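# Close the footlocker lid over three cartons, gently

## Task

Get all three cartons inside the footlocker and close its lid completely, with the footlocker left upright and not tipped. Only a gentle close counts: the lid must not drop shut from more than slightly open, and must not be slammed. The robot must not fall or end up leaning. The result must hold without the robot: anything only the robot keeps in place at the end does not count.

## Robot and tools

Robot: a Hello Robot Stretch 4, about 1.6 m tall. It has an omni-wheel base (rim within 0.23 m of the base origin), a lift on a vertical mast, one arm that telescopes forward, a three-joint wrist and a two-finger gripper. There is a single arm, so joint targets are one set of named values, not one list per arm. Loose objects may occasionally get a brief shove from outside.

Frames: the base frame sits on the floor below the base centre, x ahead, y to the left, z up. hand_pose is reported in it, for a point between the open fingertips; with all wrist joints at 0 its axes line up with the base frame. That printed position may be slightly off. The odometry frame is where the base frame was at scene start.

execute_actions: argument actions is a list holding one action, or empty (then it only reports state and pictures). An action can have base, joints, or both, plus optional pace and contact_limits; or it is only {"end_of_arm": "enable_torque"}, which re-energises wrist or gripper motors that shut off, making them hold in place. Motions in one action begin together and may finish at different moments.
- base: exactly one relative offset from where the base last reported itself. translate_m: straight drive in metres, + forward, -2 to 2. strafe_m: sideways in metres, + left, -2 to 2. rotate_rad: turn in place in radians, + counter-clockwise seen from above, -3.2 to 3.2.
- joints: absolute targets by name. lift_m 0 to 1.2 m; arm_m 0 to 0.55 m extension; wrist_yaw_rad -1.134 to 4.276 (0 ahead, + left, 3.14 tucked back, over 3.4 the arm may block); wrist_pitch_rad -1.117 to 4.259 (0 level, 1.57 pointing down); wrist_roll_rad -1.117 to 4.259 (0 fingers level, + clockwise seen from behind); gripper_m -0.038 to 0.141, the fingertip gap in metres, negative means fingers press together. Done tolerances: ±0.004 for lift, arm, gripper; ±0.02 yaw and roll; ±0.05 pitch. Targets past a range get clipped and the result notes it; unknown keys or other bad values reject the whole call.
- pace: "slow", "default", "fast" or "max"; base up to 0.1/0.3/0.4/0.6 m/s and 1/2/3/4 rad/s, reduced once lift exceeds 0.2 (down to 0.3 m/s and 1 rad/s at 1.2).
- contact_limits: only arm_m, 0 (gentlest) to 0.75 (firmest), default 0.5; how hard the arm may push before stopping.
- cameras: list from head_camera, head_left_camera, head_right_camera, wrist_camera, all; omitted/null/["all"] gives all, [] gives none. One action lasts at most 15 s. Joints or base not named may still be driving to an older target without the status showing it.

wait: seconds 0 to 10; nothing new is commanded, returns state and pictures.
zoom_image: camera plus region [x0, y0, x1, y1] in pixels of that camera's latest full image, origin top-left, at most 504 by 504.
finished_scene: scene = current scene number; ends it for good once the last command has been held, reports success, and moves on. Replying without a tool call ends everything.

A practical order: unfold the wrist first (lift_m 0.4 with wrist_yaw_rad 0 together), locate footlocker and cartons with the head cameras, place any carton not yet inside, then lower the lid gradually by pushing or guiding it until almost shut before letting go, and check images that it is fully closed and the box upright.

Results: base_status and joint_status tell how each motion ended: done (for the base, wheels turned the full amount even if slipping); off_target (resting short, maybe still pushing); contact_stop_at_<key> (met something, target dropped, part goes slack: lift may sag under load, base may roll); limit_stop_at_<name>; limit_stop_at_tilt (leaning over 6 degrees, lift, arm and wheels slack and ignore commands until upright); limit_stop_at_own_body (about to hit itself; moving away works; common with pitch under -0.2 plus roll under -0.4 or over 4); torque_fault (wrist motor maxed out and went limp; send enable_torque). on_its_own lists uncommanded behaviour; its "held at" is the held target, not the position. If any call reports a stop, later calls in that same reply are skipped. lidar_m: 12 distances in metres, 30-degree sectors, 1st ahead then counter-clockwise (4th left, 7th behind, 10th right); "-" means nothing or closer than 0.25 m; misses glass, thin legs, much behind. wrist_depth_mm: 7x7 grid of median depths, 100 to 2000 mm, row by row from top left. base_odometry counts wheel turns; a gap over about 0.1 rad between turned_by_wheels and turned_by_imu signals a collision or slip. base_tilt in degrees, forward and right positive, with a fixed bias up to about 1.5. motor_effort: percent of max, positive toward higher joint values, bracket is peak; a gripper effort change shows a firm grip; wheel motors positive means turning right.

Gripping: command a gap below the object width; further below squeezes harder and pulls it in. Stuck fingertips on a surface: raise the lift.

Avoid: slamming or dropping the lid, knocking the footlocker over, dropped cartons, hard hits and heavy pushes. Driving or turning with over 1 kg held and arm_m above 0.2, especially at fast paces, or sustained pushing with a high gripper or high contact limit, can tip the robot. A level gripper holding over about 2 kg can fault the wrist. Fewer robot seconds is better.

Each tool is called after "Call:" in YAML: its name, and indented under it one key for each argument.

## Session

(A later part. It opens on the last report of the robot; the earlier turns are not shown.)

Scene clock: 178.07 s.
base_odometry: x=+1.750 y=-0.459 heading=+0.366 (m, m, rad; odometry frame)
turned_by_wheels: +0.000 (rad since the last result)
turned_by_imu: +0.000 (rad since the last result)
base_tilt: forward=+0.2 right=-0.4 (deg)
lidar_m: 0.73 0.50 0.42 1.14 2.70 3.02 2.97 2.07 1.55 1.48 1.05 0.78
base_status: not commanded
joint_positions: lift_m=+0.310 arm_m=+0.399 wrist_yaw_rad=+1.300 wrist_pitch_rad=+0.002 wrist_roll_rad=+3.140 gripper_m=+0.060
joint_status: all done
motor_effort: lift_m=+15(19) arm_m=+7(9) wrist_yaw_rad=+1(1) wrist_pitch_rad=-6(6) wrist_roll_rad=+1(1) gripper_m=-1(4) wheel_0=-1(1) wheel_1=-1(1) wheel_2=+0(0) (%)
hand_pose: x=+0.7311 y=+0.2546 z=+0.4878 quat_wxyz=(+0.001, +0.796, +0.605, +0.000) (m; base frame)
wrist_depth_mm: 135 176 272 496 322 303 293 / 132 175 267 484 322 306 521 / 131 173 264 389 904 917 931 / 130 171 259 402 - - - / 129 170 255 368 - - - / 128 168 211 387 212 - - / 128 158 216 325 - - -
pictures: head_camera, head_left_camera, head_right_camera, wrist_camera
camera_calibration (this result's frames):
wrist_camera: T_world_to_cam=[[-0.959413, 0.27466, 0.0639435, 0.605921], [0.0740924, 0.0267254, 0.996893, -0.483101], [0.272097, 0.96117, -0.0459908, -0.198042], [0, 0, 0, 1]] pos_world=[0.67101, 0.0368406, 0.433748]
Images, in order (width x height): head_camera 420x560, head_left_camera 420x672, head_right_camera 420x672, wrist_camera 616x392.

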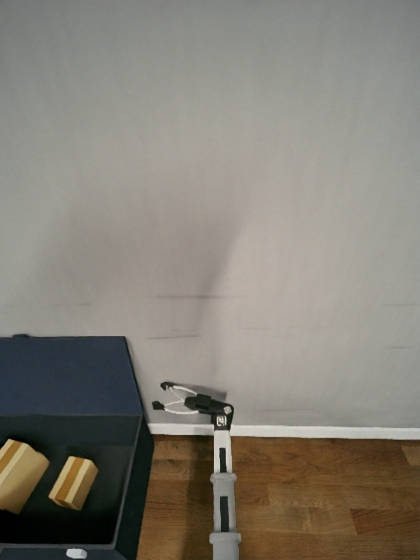

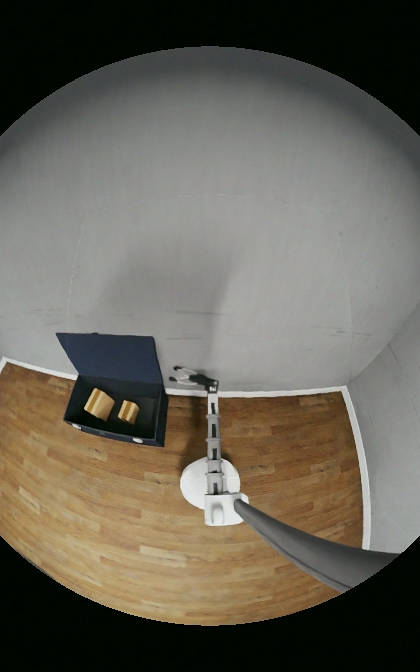

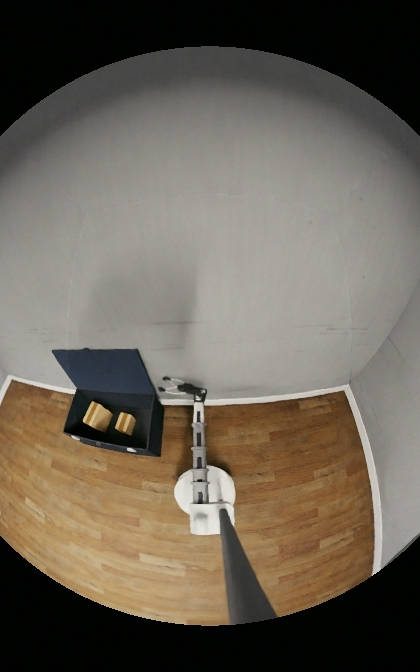

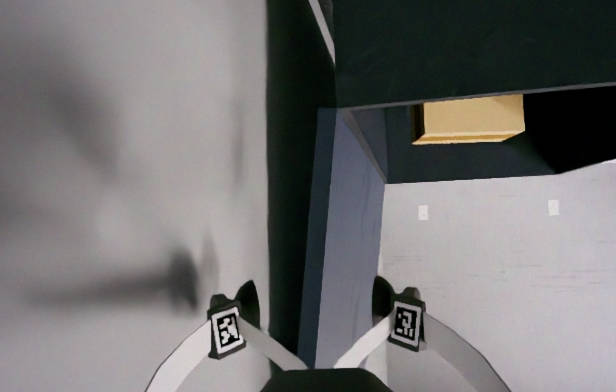

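Call:
execute_actions:
  actions:
    - {"base":{"strafe_m":0.07},"joints":{"lift_m":0.255,"arm_m":0.408}}
  cameras: ["wrist_camera","head_camera"]

Scene clock: 194.77 s.
base_odometry: x=+1.725 y=-0.394 heading=+0.366 (m, m, rad; odometry frame)
turned_by_wheels: +0.000 (rad since the last result)
turned_by_imu: +0.000 (rad since the last result)
base_tilt: forward=+0.3 right=-0.3 (deg)
lidar_m: 0.73 0.43 0.40 3.13 2.63 3.01 2.96 2.19 1.62 1.52 1.06 0.78
base_status: done
joint_positions: lift_m=+0.255 arm_m=+0.407 wrist_yaw_rad=+1.300 wrist_pitch_rad=+0.002 wrist_roll_rad=+3.140 gripper_m=+0.060
joint_status: all done
motor_effort: lift_m=+15(15) arm_m=+8(9) wrist_yaw_rad=+1(1) wrist_pitch_rad=-5(6) wrist_roll_rad=+1(1) gripper_m=-3(4) wheel_0=-2(10) wheel_1=+4(11) wheel_2=+0(0) (%)
hand_pose: x=+0.7390 y=+0.2546 z=+0.4329 quat_wxyz=(+0.001, +0.796, +0.605, +0.000) (m; base frame)
wrist_depth_mm: 128 168 258 418 251 237 228 / 125 167 256 407 249 236 227 / 125 165 251 397 249 238 488 / 124 163 249 324 991 991 - / 123 162 244 340 - - - / 121 160 209 330 212 - - / 122 151 206 254 - - -
pictures: head_camera, wrist_camera
camera_calibration (this result's frames):
wrist_camera: T_world_to_cam=[[-0.959459, 0.274498, 0.0639435, 0.617094], [0.0740879, 0.0267379, 0.996893, -0.428888], [0.271935, 0.961216, -0.0459908, -0.20264], [0, 0, 0, 1]] pos_world=[0.678957, 0.0368577, 0.378777]
Images, in order (width x height): head_camera 420x560, wrist_camera 616x392.

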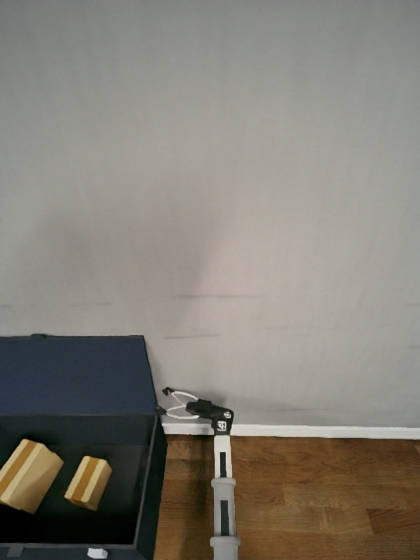

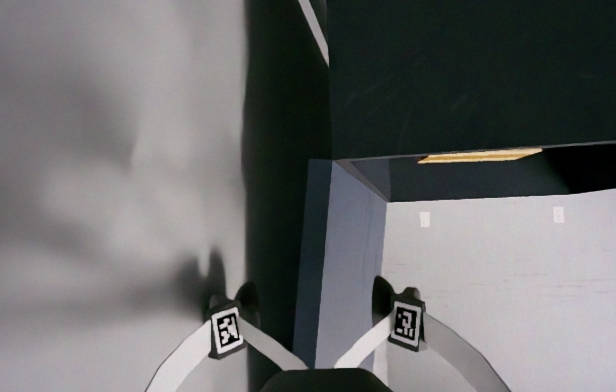

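Call:
execute_actions:
  actions:
    - {"base":{"strafe_m":0.075},"pace":"slow"}
  cameras: ["wrist_camera","head_camera"]

Scene clock: 201.07 s.
base_odometry: x=+1.698 y=-0.324 heading=+0.366 (m, m, rad; odometry frame)
turned_by_wheels: +0.000 (rad since the last result)
turned_by_imu: +0.000 (rad since the last result)
base_tilt: forward=+0.1 right=-0.5 (deg)
lidar_m: 0.74 0.35 0.39 3.07 2.54 3.04 2.94 2.30 1.68 1.65 1.07 0.78
base_status: done
joint_positions: lift_m=+0.255 arm_m=+0.407 wrist_yaw_rad=+1.300 wrist_pitch_rad=+0.002 wrist_roll_rad=+3.140 gripper_m=+0.060
joint_status: not commanded
motor_effort: lift_m=+15(15) arm_m=+8(8) wrist_yaw_rad=+1(0) wrist_pitch_rad=-4(5) wrist_roll_rad=+1(1) gripper_m=-4(0) wheel_0=-4(8) wheel_1=+5(8) wheel_2=+0(2) (%)
hand_pose: x=+0.7390 y=+0.2546 z=+0.4329 quat_wxyz=(+0.001, +0.796, +0.605, +0.000) (m; base frame)
wrist_depth_mm: 132 172 265 186 175 166 160 / 128 171 262 184 175 165 159 / 128 169 257 190 455 668 831 / 127 168 254 204 917 917 - / 126 166 251 213 - - - / 124 164 203 222 212 - - / 125 154 196 181 - - -
pictures: head_camera, wrist_camera
camera_calibration (this result's frames):
wrist_camera: T_world_to_cam=[[-0.959459, 0.274498, 0.0639435, 0.617095], [0.0740879, 0.026738, 0.996893, -0.428888], [0.271935, 0.961216, -0.0459909, -0.20264], [0, 0, 0, 1]] pos_world=[0.678958, 0.0368577, 0.378777]
Images, in order (width x height): head_camera 420x560, wrist_camera 616x392.

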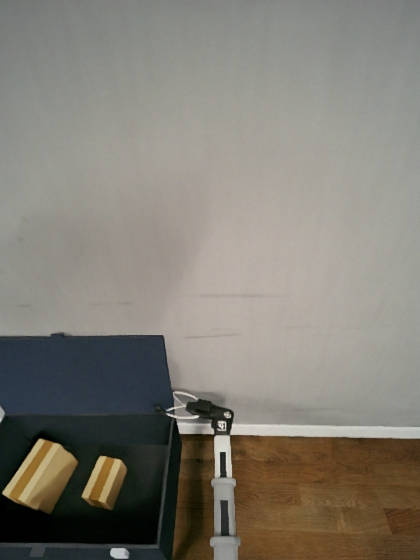

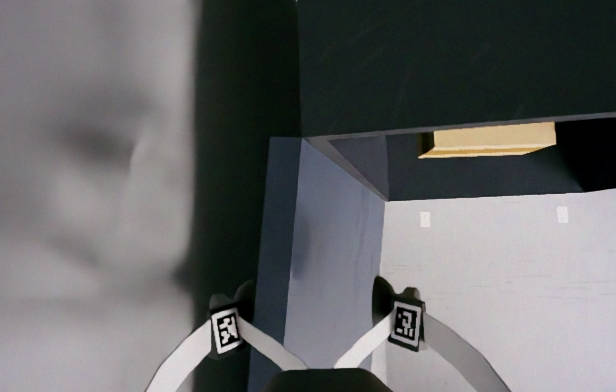

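Call:
execute_actions:
  actions:
    - {"joints":{"lift_m":0.55},"pace":"slow"}
  cameras: ["wrist_camera","head_camera"]

Scene clock: 209.10 s.
base_odometry: x=+1.698 y=-0.324 heading=+0.366 (m, m, rad; odometry frame)
turned_by_wheels: +0.000 (rad since the last result)
turned_by_imu: +0.000 (rad since the last result)
base_tilt: forward=+0.2 right=-0.5 (deg)
lidar_m: 0.75 0.34 0.38 3.05 2.56 3.05 2.96 2.27 1.70 1.64 1.04 0.79
base_status: not commanded
joint_positions: lift_m=+0.550 arm_m=+0.407 wrist_yaw_rad=+1.299 wrist_pitch_rad=+0.003 wrist_roll_rad=+3.140 gripper_m=+0.060
joint_status: all done
motor_effort: lift_m=+22(24) arm_m=+7(8) wrist_yaw_rad=+4(8) wrist_pitch_rad=-8(11) wrist_roll_rad=+0(2) gripper_m=-3(4) wheel_0=-4(4) wheel_1=+4(5) wheel_2=+0(0) (%)
hand_pose: x=+0.7395 y=+0.2544 z=+0.7270 quat_wxyz=(+0.001, +0.796, +0.605, -0.001) (m; base frame)
wrist_depth_mm: 131 172 245 249 946 904 878 / 128 170 242 249 960 - 1983 / 128 168 238 248 - - - / 126 167 222 247 - - - / 125 165 218 245 - - - / 124 163 193 245 212 - - / 125 153 185 182 - - -
pictures: head_camera, wrist_camera
camera_calibration (this result's frames):
wrist_camera: T_world_to_cam=[[-0.959031, 0.275907, 0.0643052, 0.597877], [0.0746693, 0.0272133, 0.996837, -0.722685], [0.273284, 0.960799, -0.0467002, -0.189397], [0, 0, 0, 1]] pos_world=[0.679104, 0.0366809, 0.673107]
Images, in order (width x height): head_camera 420x560, wrist_camera 616x392.

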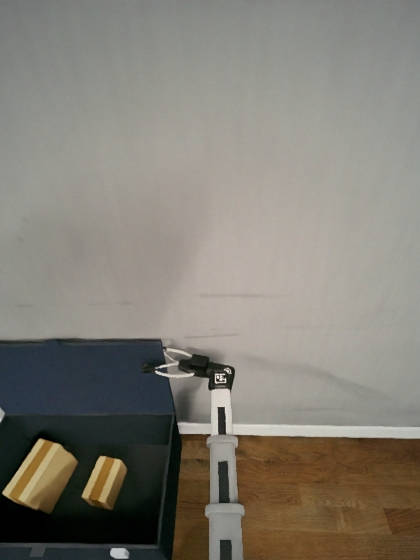

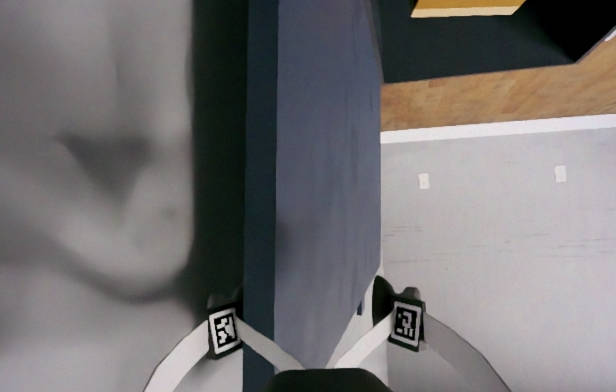

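Call:
execute_actions:
  actions:
    - {"joints":{"gripper_m":0.028}}
  cameras: ["wrist_camera"]

Scene clock: 214.77 s.
base_odometry: x=+1.698 y=-0.324 heading=+0.366 (m, m, rad; odometry frame)
turned_by_wheels: +0.000 (rad since the last result)
turned_by_imu: +0.000 (rad since the last result)
base_tilt: forward=+0.2 right=-0.4 (deg)
lidar_m: 0.74 0.35 0.41 3.07 2.53 3.04 2.95 2.26 1.70 1.60 1.07 0.77
base_status: not commanded
joint_positions: lift_m=+0.550 arm_m=+0.407 wrist_yaw_rad=+1.299 wrist_pitch_rad=+0.002 wrist_roll_rad=+3.140 gripper_m=+0.028
joint_status: all done
motor_effort: lift_m=+22(23) arm_m=+7(7) wrist_yaw_rad=+2(4) wrist_pitch_rad=-7(5) wrist_roll_rad=+0(2) gripper_m=-4(3) wheel_0=-5(5) wheel_1=+5(5) wheel_2=+0(0) (%)
hand_pose: x=+0.7393 y=+0.2545 z=+0.7272 quat_wxyz=(+0.001, +0.796, +0.605, +0.000) (m; base frame)
wrist_depth_mm: 131 172 265 210 946 917 891 / 128 171 260 204 946 - - / 128 169 258 198 - - - / 126 168 253 220 - - - / 125 166 249 213 - - - / 124 164 214 204 209 - - / 125 155 200 177 1464 - -
pictures: wrist_camera
camera_calibration (this result's frames):
wrist_camera: T_world_to_cam=[[-0.959231, 0.275211, 0.0643099, 0.597989], [0.0745006, 0.0267254, 0.996863, -0.722606], [0.272629, 0.961012, -0.0461392, -0.189427], [0, 0, 0, 1]] pos_world=[0.679087, 0.0367804, 0.673142]
Images, in order (width x height): wrist_camera 616x392.

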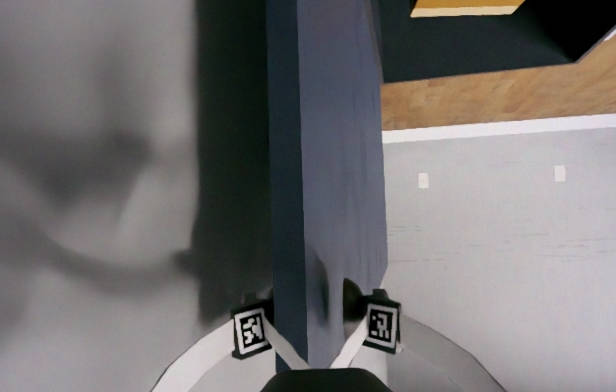

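Call:
execute_actions:
  actions:
    - {"joints":{"arm_m":0.344,"wrist_roll_rad":3.03},"pace":"slow"}
  cameras: ["wrist_camera","head_camera"]

Scene clock: 224.23 s.
base_odometry: x=+1.698 y=-0.324 heading=+0.366 (m, m, rad; odometry frame)
turned_by_wheels: +0.000 (rad since the last result)
turned_by_imu: +0.000 (rad since the last result)
base_tilt: forward=+0.2 right=-0.3 (deg)
lidar_m: 0.75 0.34 0.37 3.05 2.53 3.03 2.96 2.27 1.69 1.62 1.04 0.79
base_status: not commanded
joint_positions: lift_m=+0.550 arm_m=+0.345 wrist_yaw_rad=+1.301 wrist_pitch_rad=+0.002 wrist_roll_rad=+3.030 gripper_m=+0.028
joint_status: all done
motor_effort: lift_m=+22(22) arm_m=-6(8) wrist_yaw_rad=-1(2) wrist_pitch_rad=-7(5) wrist_roll_rad=-1(2) gripper_m=-4(4) wheel_0=-4(4) wheel_1=+5(5) wheel_2=+0(0) (%)
hand_pose: x=+0.6774 y=+0.2547 z=+0.7272 quat_wxyz=(+0.045, +0.795, +0.605, +0.033) (m; base frame)
wrist_depth_mm: 186 241 357 224 842 768 891 / 186 243 362 232 960 946 1229 / 188 247 370 216 - - - / 190 251 377 200 - - - / 191 255 384 211 - - - / 193 256 340 190 209 - - / 198 248 325 176 - - -
pictures: head_camera, wrist_camera
camera_calibration (this result's frames):
wrist_camera: T_world_to_cam=[[-0.96064, 0.27405, -0.045476, 0.619619], [-0.0312207, 0.0561585, 0.997934, -0.654646], [0.276037, 0.960074, -0.0453921, -0.175349], [0, 0, 0, 1]] pos_world=[0.623195, 0.0353058, 0.673511]
Images, in order (width x height): head_camera 420x560, wrist_camera 616x392.

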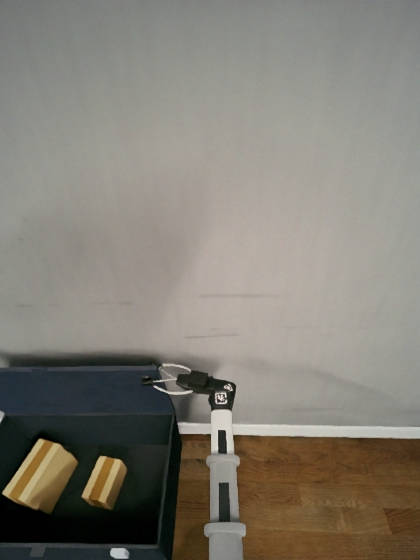

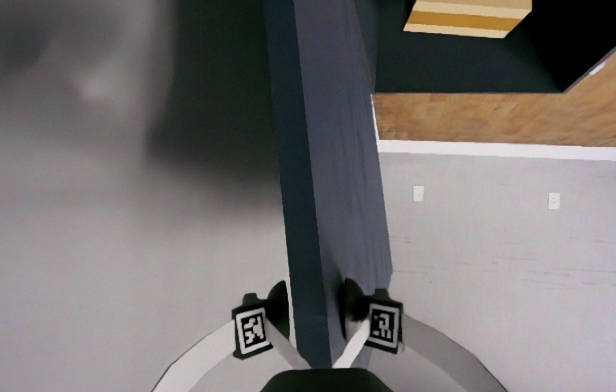

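Call:
execute_actions:
  actions:
    - {"joints":{"arm_m":0.16,"lift_m":0.47,"wrist_roll_rad":2.65,"gripper_m":0.04},"pace":"slow"}
  cameras: ["wrist_camera","head_camera"]

Scene clock: 238.73 s.
base_odometry: x=+1.698 y=-0.324 heading=+0.367 (m, m, rad; odometry frame)
turned_by_wheels: +0.000 (rad since the last result)
turned_by_imu: +0.000 (rad since the last result)
base_tilt: forward=+0.1 right=-0.3 (deg)
lidar_m: 0.75 0.33 0.37 3.07 2.52 3.04 2.98 2.30 1.69 1.62 1.08 0.78
base_status: not commanded
joint_positions: lift_m=+0.470 arm_m=+0.161 wrist_yaw_rad=+1.302 wrist_pitch_rad=+0.006 wrist_roll_rad=+2.650 gripper_m=+0.040
joint_status: all done
motor_effort: lift_m=+16(22) arm_m=-6(7) wrist_yaw_rad=-5(8) wrist_pitch_rad=-16(16) wrist_roll_rad=+2(0) gripper_m=-4(4) wheel_0=-3(4) wheel_1=+5(5) wheel_2=+0(0) (%)
hand_pose: x=+0.4931 y=+0.2549 z=+0.6467 quat_wxyz=(+0.195, +0.771, +0.588, +0.145) (m; base frame)
wrist_depth_mm: 330 407 488 591 768 750 778 / 349 436 574 389 831 750 854 / 373 477 676 260 991 946 683 / 402 521 778 248 - - 1708 / 430 580 878 224 - - - / 466 640 854 207 207 - - / 512 691 193 176 273 - -
pictures: head_camera, wrist_camera
camera_calibration (this result's frames):
wrist_camera: T_world_to_cam=[[-0.876471, 0.247196, -0.413149, 0.64197], [-0.384567, 0.156841, 0.909676, -0.374386], [0.289667, 0.956188, -0.0424031, -0.135961], [0, 0, 0, 1]] pos_world=[0.458075, 0.0300303, 0.600034]
Images, in order (width x height): head_camera 420x560, wrist_camera 616x392.

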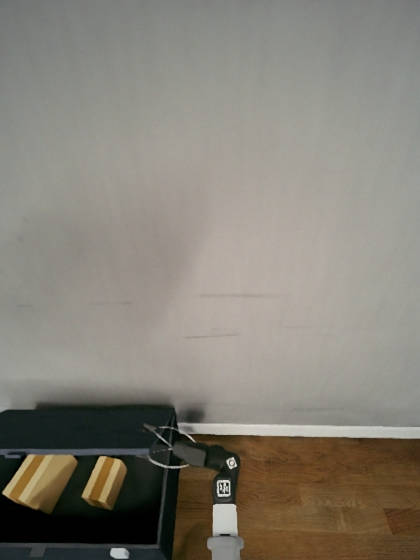

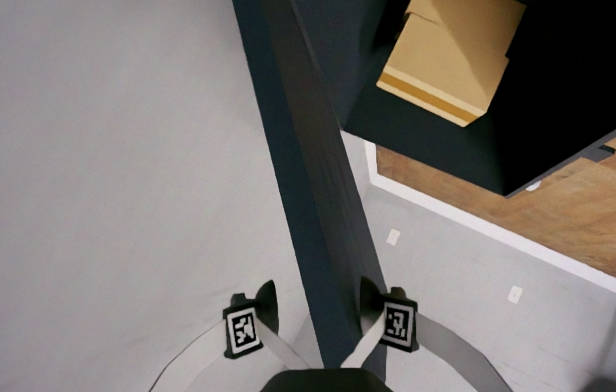

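Call:
execute_actions:
  actions:
    - {"base":{"strafe_m":0.01},"joints":{"arm_m":0.055,"lift_m":0.34,"wrist_roll_rad":2.15},"pace":"slow"}
  cameras: ["wrist_camera","head_left_camera"]

Scene clock: 243.67 s.
base_odometry: x=+1.695 y=-0.315 heading=+0.367 (m, m, rad; odometry frame)
turned_by_wheels: +0.000 (rad since the last result)
turned_by_imu: +0.000 (rad since the last result)
base_tilt: forward=+0.2 right=-0.4 (deg)
lidar_m: 0.74 0.31 0.38 3.06 2.54 3.05 2.97 2.31 1.69 1.64 1.04 0.78
base_status: done
joint_positions: lift_m=+0.340 arm_m=+0.056 wrist_yaw_rad=+1.299 wrist_pitch_rad=+0.009 wrist_roll_rad=+2.150 gripper_m=+0.040
joint_status: all done
motor_effort: lift_m=+17(16) arm_m=-8(7) wrist_yaw_rad=+3(17) wrist_pitch_rad=-23(26) wrist_roll_rad=+2(1) gripper_m=-5(5) wheel_0=-1(9) wheel_1=+5(11) wheel_2=+0(2) (%)
hand_pose: x=+0.3888 y=+0.2545 z=+0.5158 quat_wxyz=(+0.381, +0.699, +0.534, +0.285) (m; base frame)
wrist_depth_mm: 424 488 574 539 707 508 198 / 477 569 683 691 842 591 488 / 559 661 842 917 750 759 683 / 668 820 1078 1229 976 931 759 / 798 1042 1537 - - 931 415 / 1008 1499 1983 - 203 1661 1118 / 1397 - 193 169 - 1921 1397
pictures: head_left_camera, wrist_camera
camera_calibration (this result's frames):
wrist_camera: T_world_to_cam=[[-0.578761, 0.161864, -0.799272, 0.601711], [-0.75605, 0.260849, 0.600289, -0.0178789], [0.305655, 0.951713, -0.0285922, -0.123137], [0, 0, 0, 1]] pos_world=[0.372367, 0.0244598, 0.488143]
Images, in order (width x height): head_left_camera 420x672, wrist_camera 616x392.

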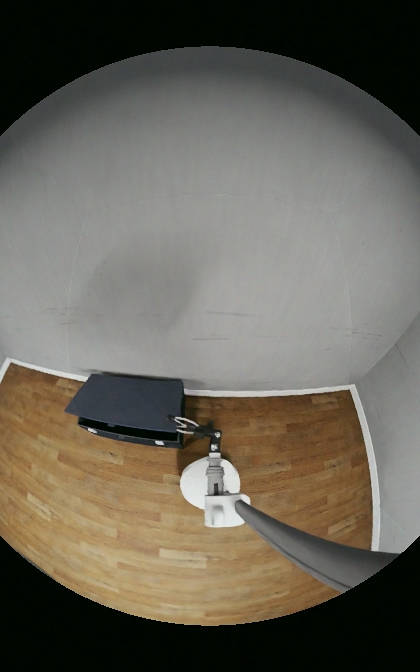

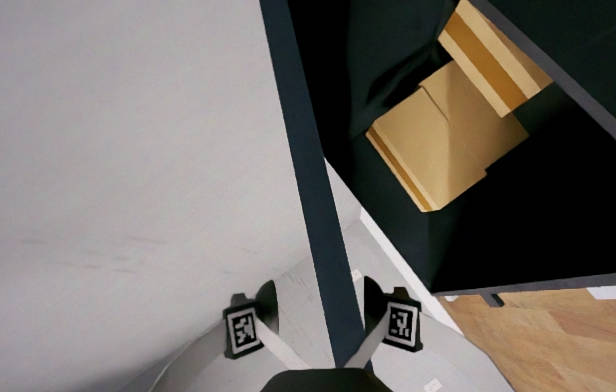

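Call:
execute_actions:
  actions:
    - {"joints":{"arm_m":0.015,"lift_m":0.255,"wrist_roll_rad":1.72},"pace":"slow"}
  cameras: ["wrist_camera","head_left_camera"]

Scene clock: 248.73 s.
base_odometry: x=+1.695 y=-0.315 heading=+0.367 (m, m, rad; odometry frame)
turned_by_wheels: +0.000 (rad since the last result)
turned_by_imu: +0.000 (rad since the last result)
base_tilt: forward=+0.2 right=-0.5 (deg)
lidar_m: 0.73 0.33 0.38 3.05 2.52 3.04 2.95 2.31 1.72 1.63 1.06 0.78
base_status: not commanded
joint_positions: lift_m=+0.255 arm_m=+0.016 wrist_yaw_rad=+1.298 wrist_pitch_rad=+0.008 wrist_roll_rad=+1.720 gripper_m=+0.040
joint_status: all done
motor_effort: lift_m=+17(17) arm_m=-7(8) wrist_yaw_rad=+6(16) wrist_pitch_rad=-23(24) wrist_roll_rad=+2(4) gripper_m=-6(5) wheel_0=-1(1) wheel_1=+5(5) wheel_2=+0(0) (%)
hand_pose: x=+0.3492 y=+0.2543 z=+0.4309 quat_wxyz=(+0.522, +0.602, +0.460, +0.392) (m; base frame)
wrist_depth_mm: 564 585 634 609 539 219 218 / 676 723 778 759 707 208 207 / 854 931 991 991 809 200 197 / 1160 1308 1464 1366 759 193 189 / 1756 - - - 759 741 180 / - - - - 185 585 173 / - - 192 171 382 171 165
pictures: head_left_camera, wrist_camera
camera_calibration (this result's frames):
wrist_camera: T_world_to_cam=[[-0.205652, 0.0570897, -0.976958, 0.483908], [-0.927776, 0.306235, 0.213194, 0.218405], [0.31135, 0.950243, -0.0100114, -0.122896], [0, 0, 0, 1]] pos_world=[0.340411, 0.0222718, 0.424965]
Images, in order (width x height): head_left_camera 420x672, wrist_camera 616x392.

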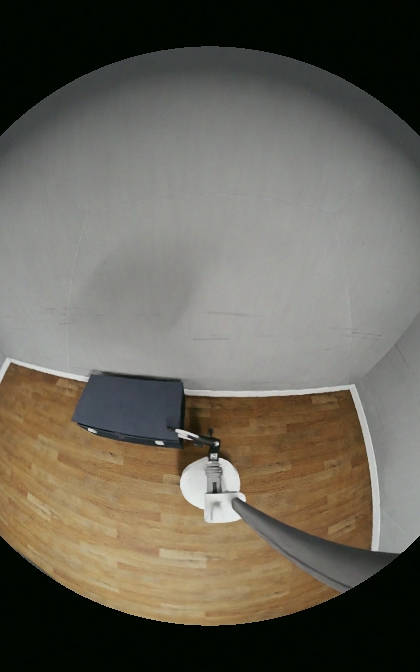

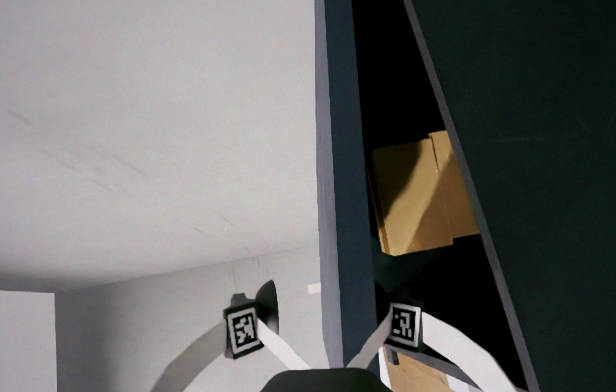

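Call:
execute_actions:
  actions:
    - {"base":{"strafe_m":-0.015},"joints":{"lift_m":0.235,"wrist_roll_rad":1.62},"pace":"slow"}
  cameras: ["wrist_camera","head_left_camera"]

Scene clock: 256.23 s.
base_odometry: x=+1.700 y=-0.328 heading=+0.367 (m, m, rad; odometry frame)
turned_by_wheels: +0.000 (rad since the last result)
turned_by_imu: +0.001 (rad since the last result)
base_tilt: forward=+0.1 right=-0.4 (deg)
lidar_m: 0.76 0.35 0.37 3.07 2.55 3.06 2.96 2.25 1.70 1.62 1.07 0.77
base_status: done
joint_positions: lift_m=+0.235 arm_m=+0.016 wrist_yaw_rad=+1.303 wrist_pitch_rad=+0.008 wrist_roll_rad=+1.621 gripper_m=+0.040
joint_status: all done
on_its_own: wrist_pitch_rad is at rest, and its effort (-24) is outside its rest range (-23 to +23)
motor_effort: lift_m=+16(17) arm_m=-7(8) wrist_yaw_rad=-9(10) wrist_pitch_rad=-24(22) wrist_roll_rad=-2(3) gripper_m=-6(8) wheel_0=+8(9) wheel_1=-5(7) wheel_2=+0(2) (%)
hand_pose: x=+0.3477 y=+0.2551 z=+0.4110 quat_wxyz=(+0.550, +0.574, +0.442, +0.416) (m; base frame)
wrist_depth_mm: 615 627 640 634 241 236 237 / 750 788 809 759 627 224 224 / 976 1042 1098 991 768 213 213 / 1430 1537 1576 1464 759 204 204 / - - - - 759 196 196 / - - - 430 191 188 188 / - - 193 183 274 179 180
pictures: head_left_camera, wrist_camera
camera_calibration (this result's frames):
wrist_camera: T_world_to_cam=[[-0.111418, 0.0302096, -0.993314, 0.444891], [-0.945354, 0.304972, 0.115314, 0.267676], [0.306416, 0.951882, -0.0054206, -0.124009], [0, 0, 0, 1]] pos_world=[0.340615, 0.022968, 0.410378]
Images, in order (width x height): head_left_camera 420x672, wrist_camera 616x392.

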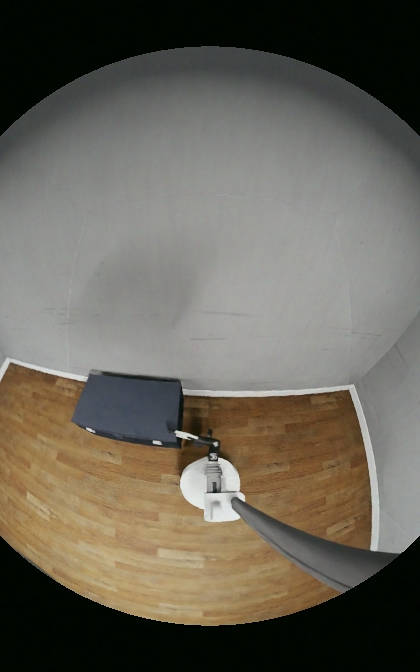

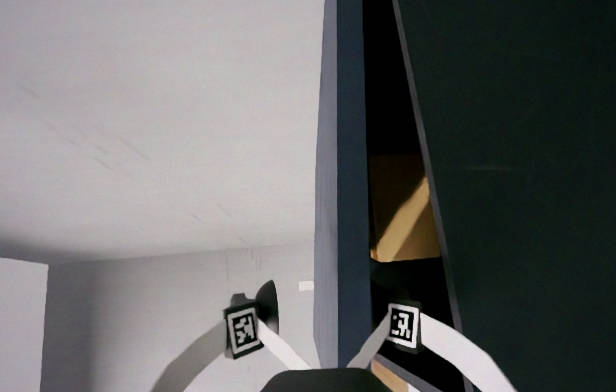

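Call:
zoom_image:
  camera: "head_left_camera"
  region: [150, 410, 240, 470]

Call:
execute_actions:
  actions:
    - {"base":{"strafe_m":-0.014},"joints":{"lift_m":0.225,"wrist_roll_rad":1.57},"pace":"slow"}
  cameras: ["wrist_camera","head_left_camera"]

Region (150, 410, 240, 470) of head_left_camera's 420x672 image, scaled by 5.600, with more detail than that image has.

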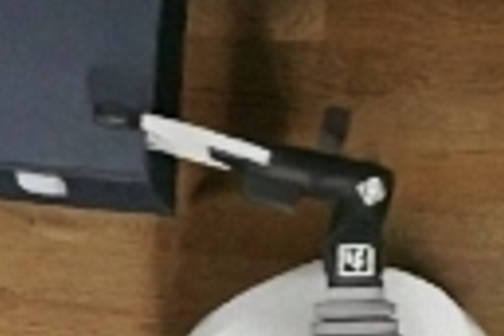

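Scene clock: 260.17 s.
base_odometry: x=+1.705 y=-0.341 heading=+0.367 (m, m, rad; odometry frame)
turned_by_wheels: +0.000 (rad since the last result)
turned_by_imu: +0.000 (rad since the last result)
base_tilt: forward=+0.2 right=-0.4 (deg)
lidar_m: 0.75 0.37 0.38 3.09 2.57 3.05 2.96 2.27 1.69 1.60 1.03 0.79
base_status: done
joint_positions: lift_m=+0.225 arm_m=+0.016 wrist_yaw_rad=+1.303 wrist_pitch_rad=+0.008 wrist_roll_rad=+1.571 gripper_m=+0.040
joint_status: all done
motor_effort: lift_m=+17(16) arm_m=-6(6) wrist_yaw_rad=-9(11) wrist_pitch_rad=-22(24) wrist_roll_rad=-2(1) gripper_m=-4(5) wheel_0=+7(13) wheel_1=-6(8) wheel_2=+0(1) (%)
hand_pose: x=+0.3477 y=+0.2551 z=+0.4010 quat_wxyz=(+0.564, +0.560, +0.431, +0.427) (m; base frame)
wrist_depth_mm: 634 640 661 634 254 254 254 / 788 820 831 788 246 242 243 / 1060 1060 1118 991 234 230 231 / 1537 1661 1708 1430 768 220 221 / - - - - 768 210 211 / - - - 370 203 202 202 / - - 193 196 226 191 194
pictures: head_left_camera, wrist_camera
camera_calibration (this result's frames):
wrist_camera: T_world_to_cam=[[-0.0634558, 0.0170368, -0.997839, 0.423463], [-0.949802, 0.305893, 0.0656237, 0.29007], [0.30635, 0.951913, -0.00322906, -0.124908], [0, 0, 0, 1]] pos_world=[0.340646, 0.0229569, 0.403109]
Images, in order (width x height): head_left_camera 420x672, wrist_camera 616x392.

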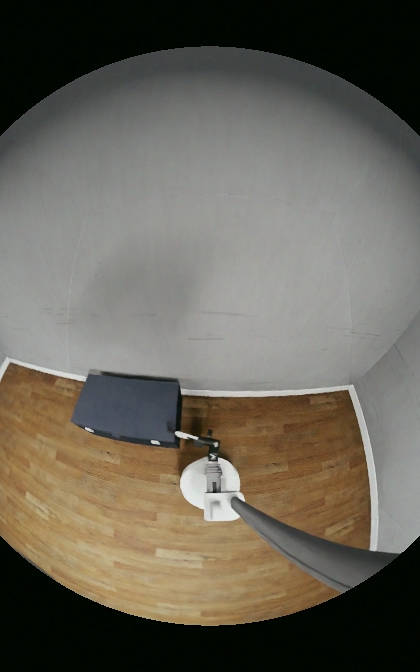

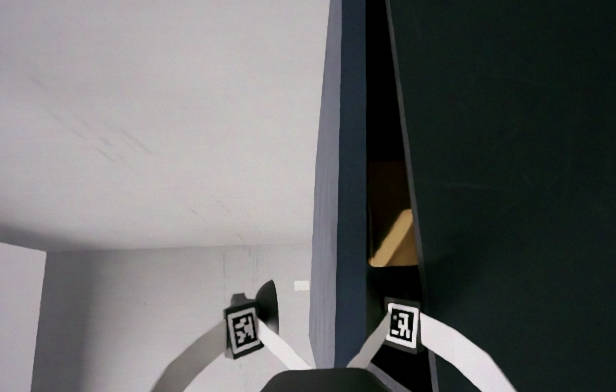

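Call:
execute_actions:
  actions:
    - {"base":{"strafe_m":-0.014},"joints":{"lift_m":0.22},"pace":"slow"}
  cameras: ["wrist_camera","head_left_camera"]

Call:
zoom_image:
  camera: "wrist_camera"
  region: [200, 220, 480, 392]

Call:
zoom_image:
  camera: "head_left_camera"
  region: [150, 410, 210, 450]

Scene clock: 266.53 s.
base_odometry: x=+1.710 y=-0.354 heading=+0.367 (m, m, rad; odometry frame)
turned_by_wheels: +0.000 (rad since the last result)
turned_by_imu: +0.000 (rad since the last result)
base_tilt: forward=+0.2 right=-0.4 (deg)
lidar_m: 0.75 0.37 0.40 3.09 2.62 3.04 2.96 2.22 1.67 1.59 1.04 0.78
base_status: done
joint_positions: lift_m=+0.220 arm_m=+0.016 wrist_yaw_rad=+1.302 wrist_pitch_rad=+0.008 wrist_roll_rad=+1.571 gripper_m=+0.040
joint_status: all done
motor_effort: lift_m=+17(18) arm_m=-6(7) wrist_yaw_rad=-7(9) wrist_pitch_rad=-21(22) wrist_roll_rad=-1(1) gripper_m=-7(6) wheel_0=+7(12) wheel_1=-5(10) wheel_2=+0(0) (%)
hand_pose: x=+0.3479 y=+0.2550 z=+0.3962 quat_wxyz=(+0.564, +0.561, +0.431, +0.427) (m; base frame)
wrist_depth_mm: 627 634 654 634 268 270 273 / 778 798 820 750 259 258 257 / 1042 1078 1118 991 246 247 246 / 1618 1618 1708 1430 239 235 235 / - - - - 228 225 226 / - - - 397 211 216 215 / - - 193 209 206 203 208
pictures: head_left_camera, wrist_camera
camera_calibration (this result's frames):
wrist_camera: T_world_to_cam=[[-0.0632509, 0.0176194, -0.997842, 0.418439], [-0.949561, 0.306642, 0.065605, 0.29036], [0.307136, 0.951662, -0.00266467, -0.125296], [0, 0, 0, 1]] pos_world=[0.340665, 0.0228303, 0.398153]
Images, in order (width x height): head_left_camera 420x672, wrist_camera 616x392.

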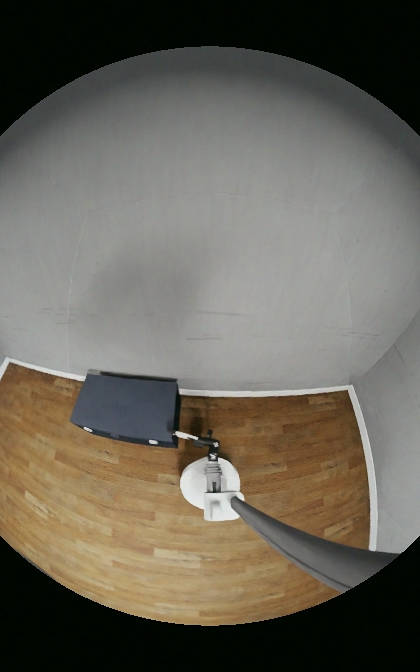

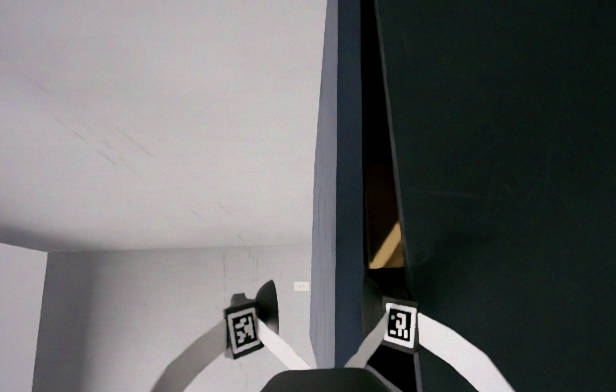

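Region (200, 220, 480, 392) of wrist_camera's 616x392 image, scaled by 1.800; it fills the top 310 rows of this view, and the rest is white.

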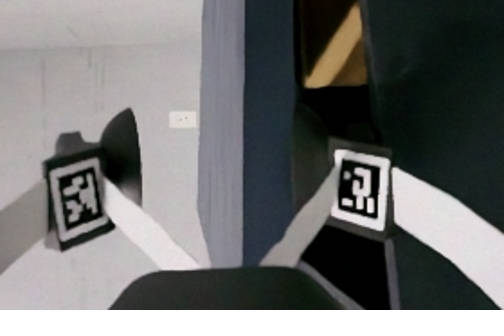

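Region (150, 410, 210, 450) of head_left_camera's 420x672 image, scaled by 8.400, with more detail than that image has.

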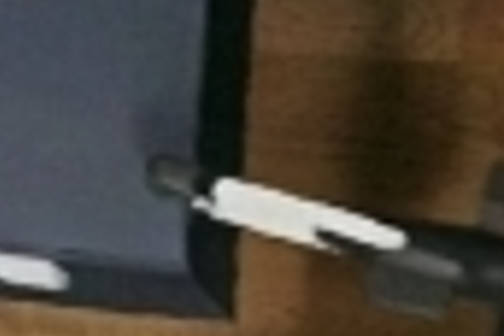

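Call:
execute_actions:
  actions:
    - {"base":{"strafe_m":-0.008},"joints":{"lift_m":0.213},"pace":"slow"}
  cameras: ["wrist_camera"]

Scene clock: 269.60 s.
base_odometry: x=+1.712 y=-0.361 heading=+0.367 (m, m, rad; odometry frame)
turned_by_wheels: +0.000 (rad since the last result)
turned_by_imu: +0.000 (rad since the last result)
base_tilt: forward=+0.3 right=-0.5 (deg)
lidar_m: 0.75 0.35 0.41 3.10 2.67 3.06 2.91 2.26 1.66 1.59 1.06 0.77
base_status: done
joint_positions: lift_m=+0.213 arm_m=+0.016 wrist_yaw_rad=+1.302 wrist_pitch_rad=+0.003 wrist_roll_rad=+1.571 gripper_m=+0.040
joint_status: all done
motor_effort: lift_m=+14(16) arm_m=-6(7) wrist_yaw_rad=-7(7) wrist_pitch_rad=-7(22) wrist_roll_rad=-1(2) gripper_m=-5(8) wheel_0=+6(12) wheel_1=-3(10) wheel_2=+0(0) (%)
hand_pose: x=+0.3479 y=+0.2550 z=+0.3908 quat_wxyz=(+0.563, +0.562, +0.429, +0.428) (m; base frame)
wrist_depth_mm: 634 640 661 634 282 279 279 / 788 809 820 759 267 265 266 / 1060 1060 1118 991 257 253 253 / 1576 1618 1756 1397 245 241 241 / - - - - 235 230 231 / - - - 364 208 223 223 / - - 192 191 213 210 213
pictures: wrist_camera
camera_calibration (this result's frames):
wrist_camera: T_world_to_cam=[[-0.061949, 0.0223322, -0.997829, 0.41138], [-0.949655, 0.306308, 0.0658135, 0.290744], [0.307113, 0.95167, 0.00223239, -0.127227], [0, 0, 0, 1]] pos_world=[0.340664, 0.0228343, 0.391636]
Images, in order (width x height): wrist_camera 616x392.

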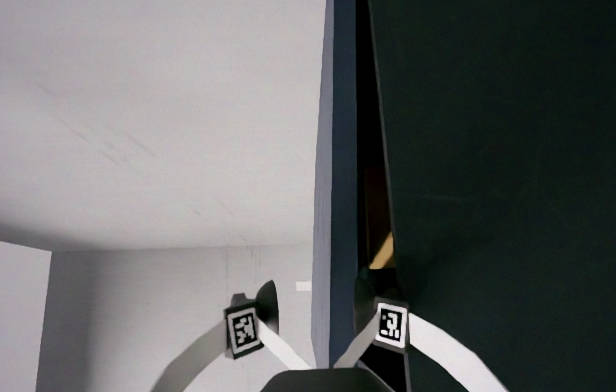

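Call:
execute_actions:
  actions:
    - {"base":{"strafe_m":-0.008},"pace":"slow"}
  cameras: ["wrist_camera"]

Scene clock: 272.80 s.
base_odometry: x=+1.715 y=-0.368 heading=+0.367 (m, m, rad; odometry frame)
turned_by_wheels: +0.000 (rad since the last result)
turned_by_imu: +0.000 (rad since the last result)
base_tilt: forward=+0.3 right=-0.5 (deg)
lidar_m: 0.75 0.37 0.38 3.11 2.60 3.06 2.98 2.19 1.65 1.56 1.08 0.78
base_status: done
joint_positions: lift_m=+0.213 arm_m=+0.016 wrist_yaw_rad=+1.301 wrist_pitch_rad=+0.009 wrist_roll_rad=+1.570 gripper_m=+0.040
joint_status: not commanded
on_its_own: wrist_pitch_rad is at rest, and its effort (-24) is outside its rest range (-23 to +23)
motor_effort: lift_m=+17(18) arm_m=-6(7) wrist_yaw_rad=-1(7) wrist_pitch_rad=-24(32) wrist_roll_rad=+0(2) gripper_m=-7(6) wheel_0=+5(9) wheel_1=-5(8) wheel_2=+0(1) (%)
hand_pose: x=+0.3484 y=+0.2547 z=+0.3885 quat_wxyz=(+0.565, +0.561, +0.431, +0.426) (m; base frame)
wrist_depth_mm: 627 634 647 603 291 293 293 / 778 798 809 750 277 277 279 / 1042 1098 1118 960 265 266 265 / 1537 1576 1661 1430 252 252 253 / - - - - 243 242 243 / - - - 517 211 230 231 / - - 193 224 221 219 223
pictures: wrist_camera
camera_calibration (this result's frames):
wrist_camera: T_world_to_cam=[[-0.0631518, 0.0157139, -0.99788, 0.41132], [-0.948997, 0.308529, 0.0649167, 0.290992], [0.308896, 0.951085, -0.00457178, -0.124898], [0, 0, 0, 1]] pos_world=[0.340706, 0.0225454, 0.390987]
Images, in order (width x height): wrist_camera 616x392.

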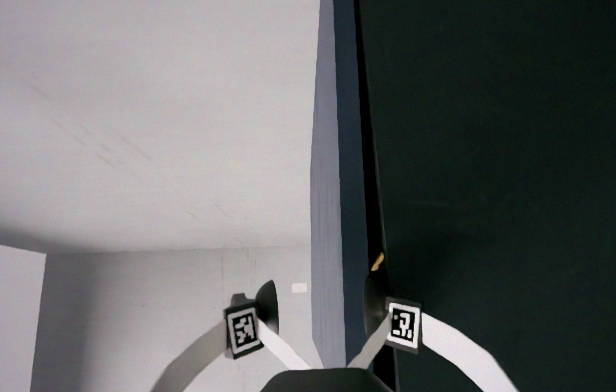

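Call:
execute_actions:
  actions:
    - {"joints":{"lift_m":0.206},"pace":"slow"}
  cameras: ["wrist_camera"]

Scene clock: 276.27 s.
base_odometry: x=+1.715 y=-0.368 heading=+0.367 (m, m, rad; odometry frame)
turned_by_wheels: +0.000 (rad since the last result)
turned_by_imu: +0.000 (rad since the last result)
base_tilt: forward=+0.2 right=-0.3 (deg)
lidar_m: 0.74 0.38 0.40 3.10 2.64 3.03 2.95 2.22 1.66 1.58 1.05 0.77
base_status: not commanded
joint_positions: lift_m=+0.206 arm_m=+0.016 wrist_yaw_rad=+1.301 wrist_pitch_rad=+0.007 wrist_roll_rad=+1.570 gripper_m=+0.040
joint_status: all done
motor_effort: lift_m=+15(18) arm_m=-7(6) wrist_yaw_rad=-2(1) wrist_pitch_rad=-21(26) wrist_roll_rad=+1(0) gripper_m=-6(6) wheel_0=+5(5) wheel_1=-5(5) wheel_2=+0(0) (%)
hand_pose: x=+0.3483 y=+0.2547 z=+0.3823 quat_wxyz=(+0.565, +0.561, +0.430, +0.426) (m; base frame)
wrist_depth_mm: 627 634 654 609 290 293 293 / 778 809 820 750 276 278 279 / 1042 1078 1118 976 264 264 265 / 1537 1576 1708 1430 253 253 254 / - - - - 240 242 242 / - - - 492 217 233 231 / - - 192 224 220 218 222
pictures: wrist_camera
camera_calibration (this result's frames):
wrist_camera: T_world_to_cam=[[-0.0625808, 0.017777, -0.997882, 0.404383], [-0.949079, 0.308257, 0.0650117, 0.291406], [0.30876, 0.951137, -0.00241922, -0.125728], [0, 0, 0, 1]] pos_world=[0.340694, 0.022568, 0.384277]
Images, in order (width x height): wrist_camera 616x392.

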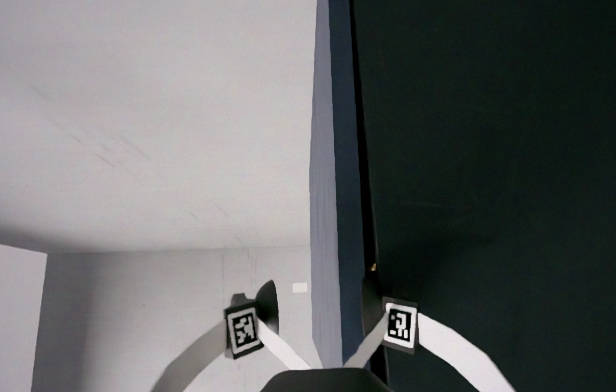

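Gap under 1 cm. Withdraw gently while lowering slightly.

Call:
execute_actions:
  actions:
    - {"base":{"strafe_m":-0.006},"joints":{"lift_m":0.201},"pace":"slow"}
  cameras: ["wrist_camera"]

Scene clock: 278.80 s.
base_odometry: x=+1.717 y=-0.374 heading=+0.367 (m, m, rad; odometry frame)
turned_by_wheels: +0.000 (rad since the last result)
turned_by_imu: +0.000 (rad since the last result)
base_tilt: forward=+0.2 right=-0.5 (deg)
lidar_m: 0.74 0.37 0.39 3.12 2.61 3.04 2.98 2.23 1.65 1.58 1.05 0.78
base_status: done
joint_positions: lift_m=+0.201 arm_m=+0.016 wrist_yaw_rad=+1.301 wrist_pitch_rad=+0.005 wrist_roll_rad=+1.570 gripper_m=+0.040
joint_status: all done
motor_effort: lift_m=+15(16) arm_m=-7(6) wrist_yaw_rad=-2(4) wrist_pitch_rad=-12(19) wrist_roll_rad=+0(0) gripper_m=-3(6) wheel_0=+5(8) wheel_1=-5(8) wheel_2=+0(0) (%)
hand_pose: x=+0.3482 y=+0.2548 z=+0.3781 quat_wxyz=(+0.564, +0.561, +0.429, +0.427) (m; base frame)
wrist_depth_mm: 634 640 647 609 296 297 297 / 778 798 809 741 282 282 283 / 1060 1078 1098 960 270 268 270 / 1537 1618 1618 1430 256 256 258 / - - - - 246 246 247 / - - - 508 208 236 236 / - - 193 229 224 224 227
pictures: wrist_camera
camera_calibration (this result's frames):
wrist_camera: T_world_to_cam=[[-0.0618701, 0.0203484, -0.997877, 0.399302], [-0.949266, 0.307656, 0.0651297, 0.291714], [0.308328, 0.95128, 0.000281385, -0.126683], [0, 0, 0, 1]] pos_world=[0.340679, 0.0226382, 0.37949]
Images, in order (width x height): wrist_camera 616x392.

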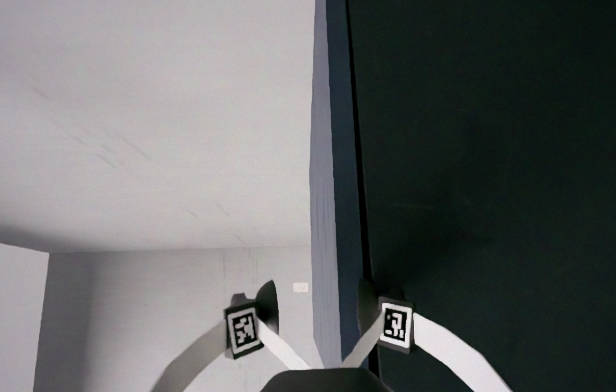

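Call:
execute_actions:
  actions:
    - {"base":{"strafe_m":-0.04},"pace":"slow"}
  cameras: ["wrist_camera","head_left_camera"]

Scene clock: 282.40 s.
base_odometry: x=+1.732 y=-0.411 heading=+0.367 (m, m, rad; odometry frame)
turned_by_wheels: +0.000 (rad since the last result)
turned_by_imu: +0.000 (rad since the last result)
base_tilt: forward=+0.2 right=-0.4 (deg)
lidar_m: 0.73 0.44 0.41 1.10 2.61 3.04 2.97 2.13 1.60 1.52 1.06 0.77
base_status: done
joint_positions: lift_m=+0.201 arm_m=+0.016 wrist_yaw_rad=+1.300 wrist_pitch_rad=+0.002 wrist_roll_rad=+1.570 gripper_m=+0.040
joint_status: not commanded
motor_effort: lift_m=+16(16) arm_m=-6(6) wrist_yaw_rad=+1(3) wrist_pitch_rad=-6(17) wrist_roll_rad=+1(0) gripper_m=-4(5) wheel_0=+5(7) wheel_1=-6(8) wheel_2=+0(0) (%)
hand_pose: x=+0.3485 y=+0.2546 z=+0.3787 quat_wxyz=(+0.564, +0.562, +0.428, +0.427) (m; base frame)
wrist_depth_mm: 627 640 647 609 345 347 347 / 788 798 820 750 329 330 330 / 1042 1078 1098 976 314 314 315 / 1537 1661 1708 1397 298 300 298 / - - - - 286 289 287 / - - - 741 208 274 274 / - - 193 226 263 258 263
pictures: head_left_camera, wrist_camera
camera_calibration (this result's frames):
wrist_camera: T_world_to_cam=[[-0.0612689, 0.022502, -0.997868, 0.399137], [-0.948945, 0.308625, 0.0652246, 0.291621], [0.309434, 0.950918, 0.00244405, -0.12771], [0, 0, 0, 1]] pos_world=[0.340705, 0.0224592, 0.379577]
Images, in order (width x height): head_left_camera 420x672, wrist_camera 616x392.

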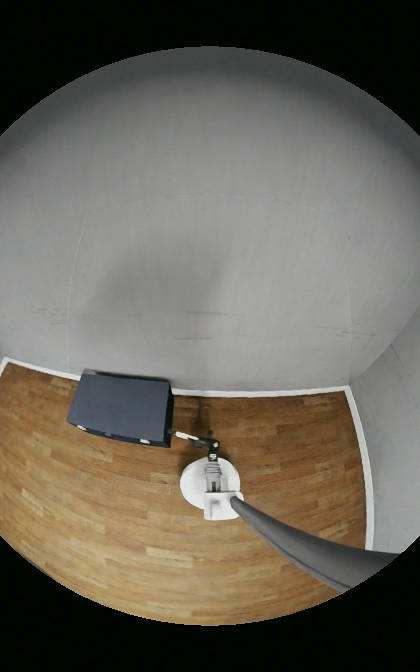

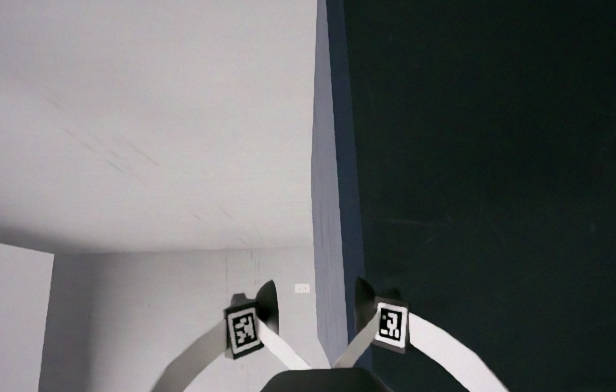

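Lid is shut.

Call:
finished_scene:
  scene: 1

The scene is finished: the task was done.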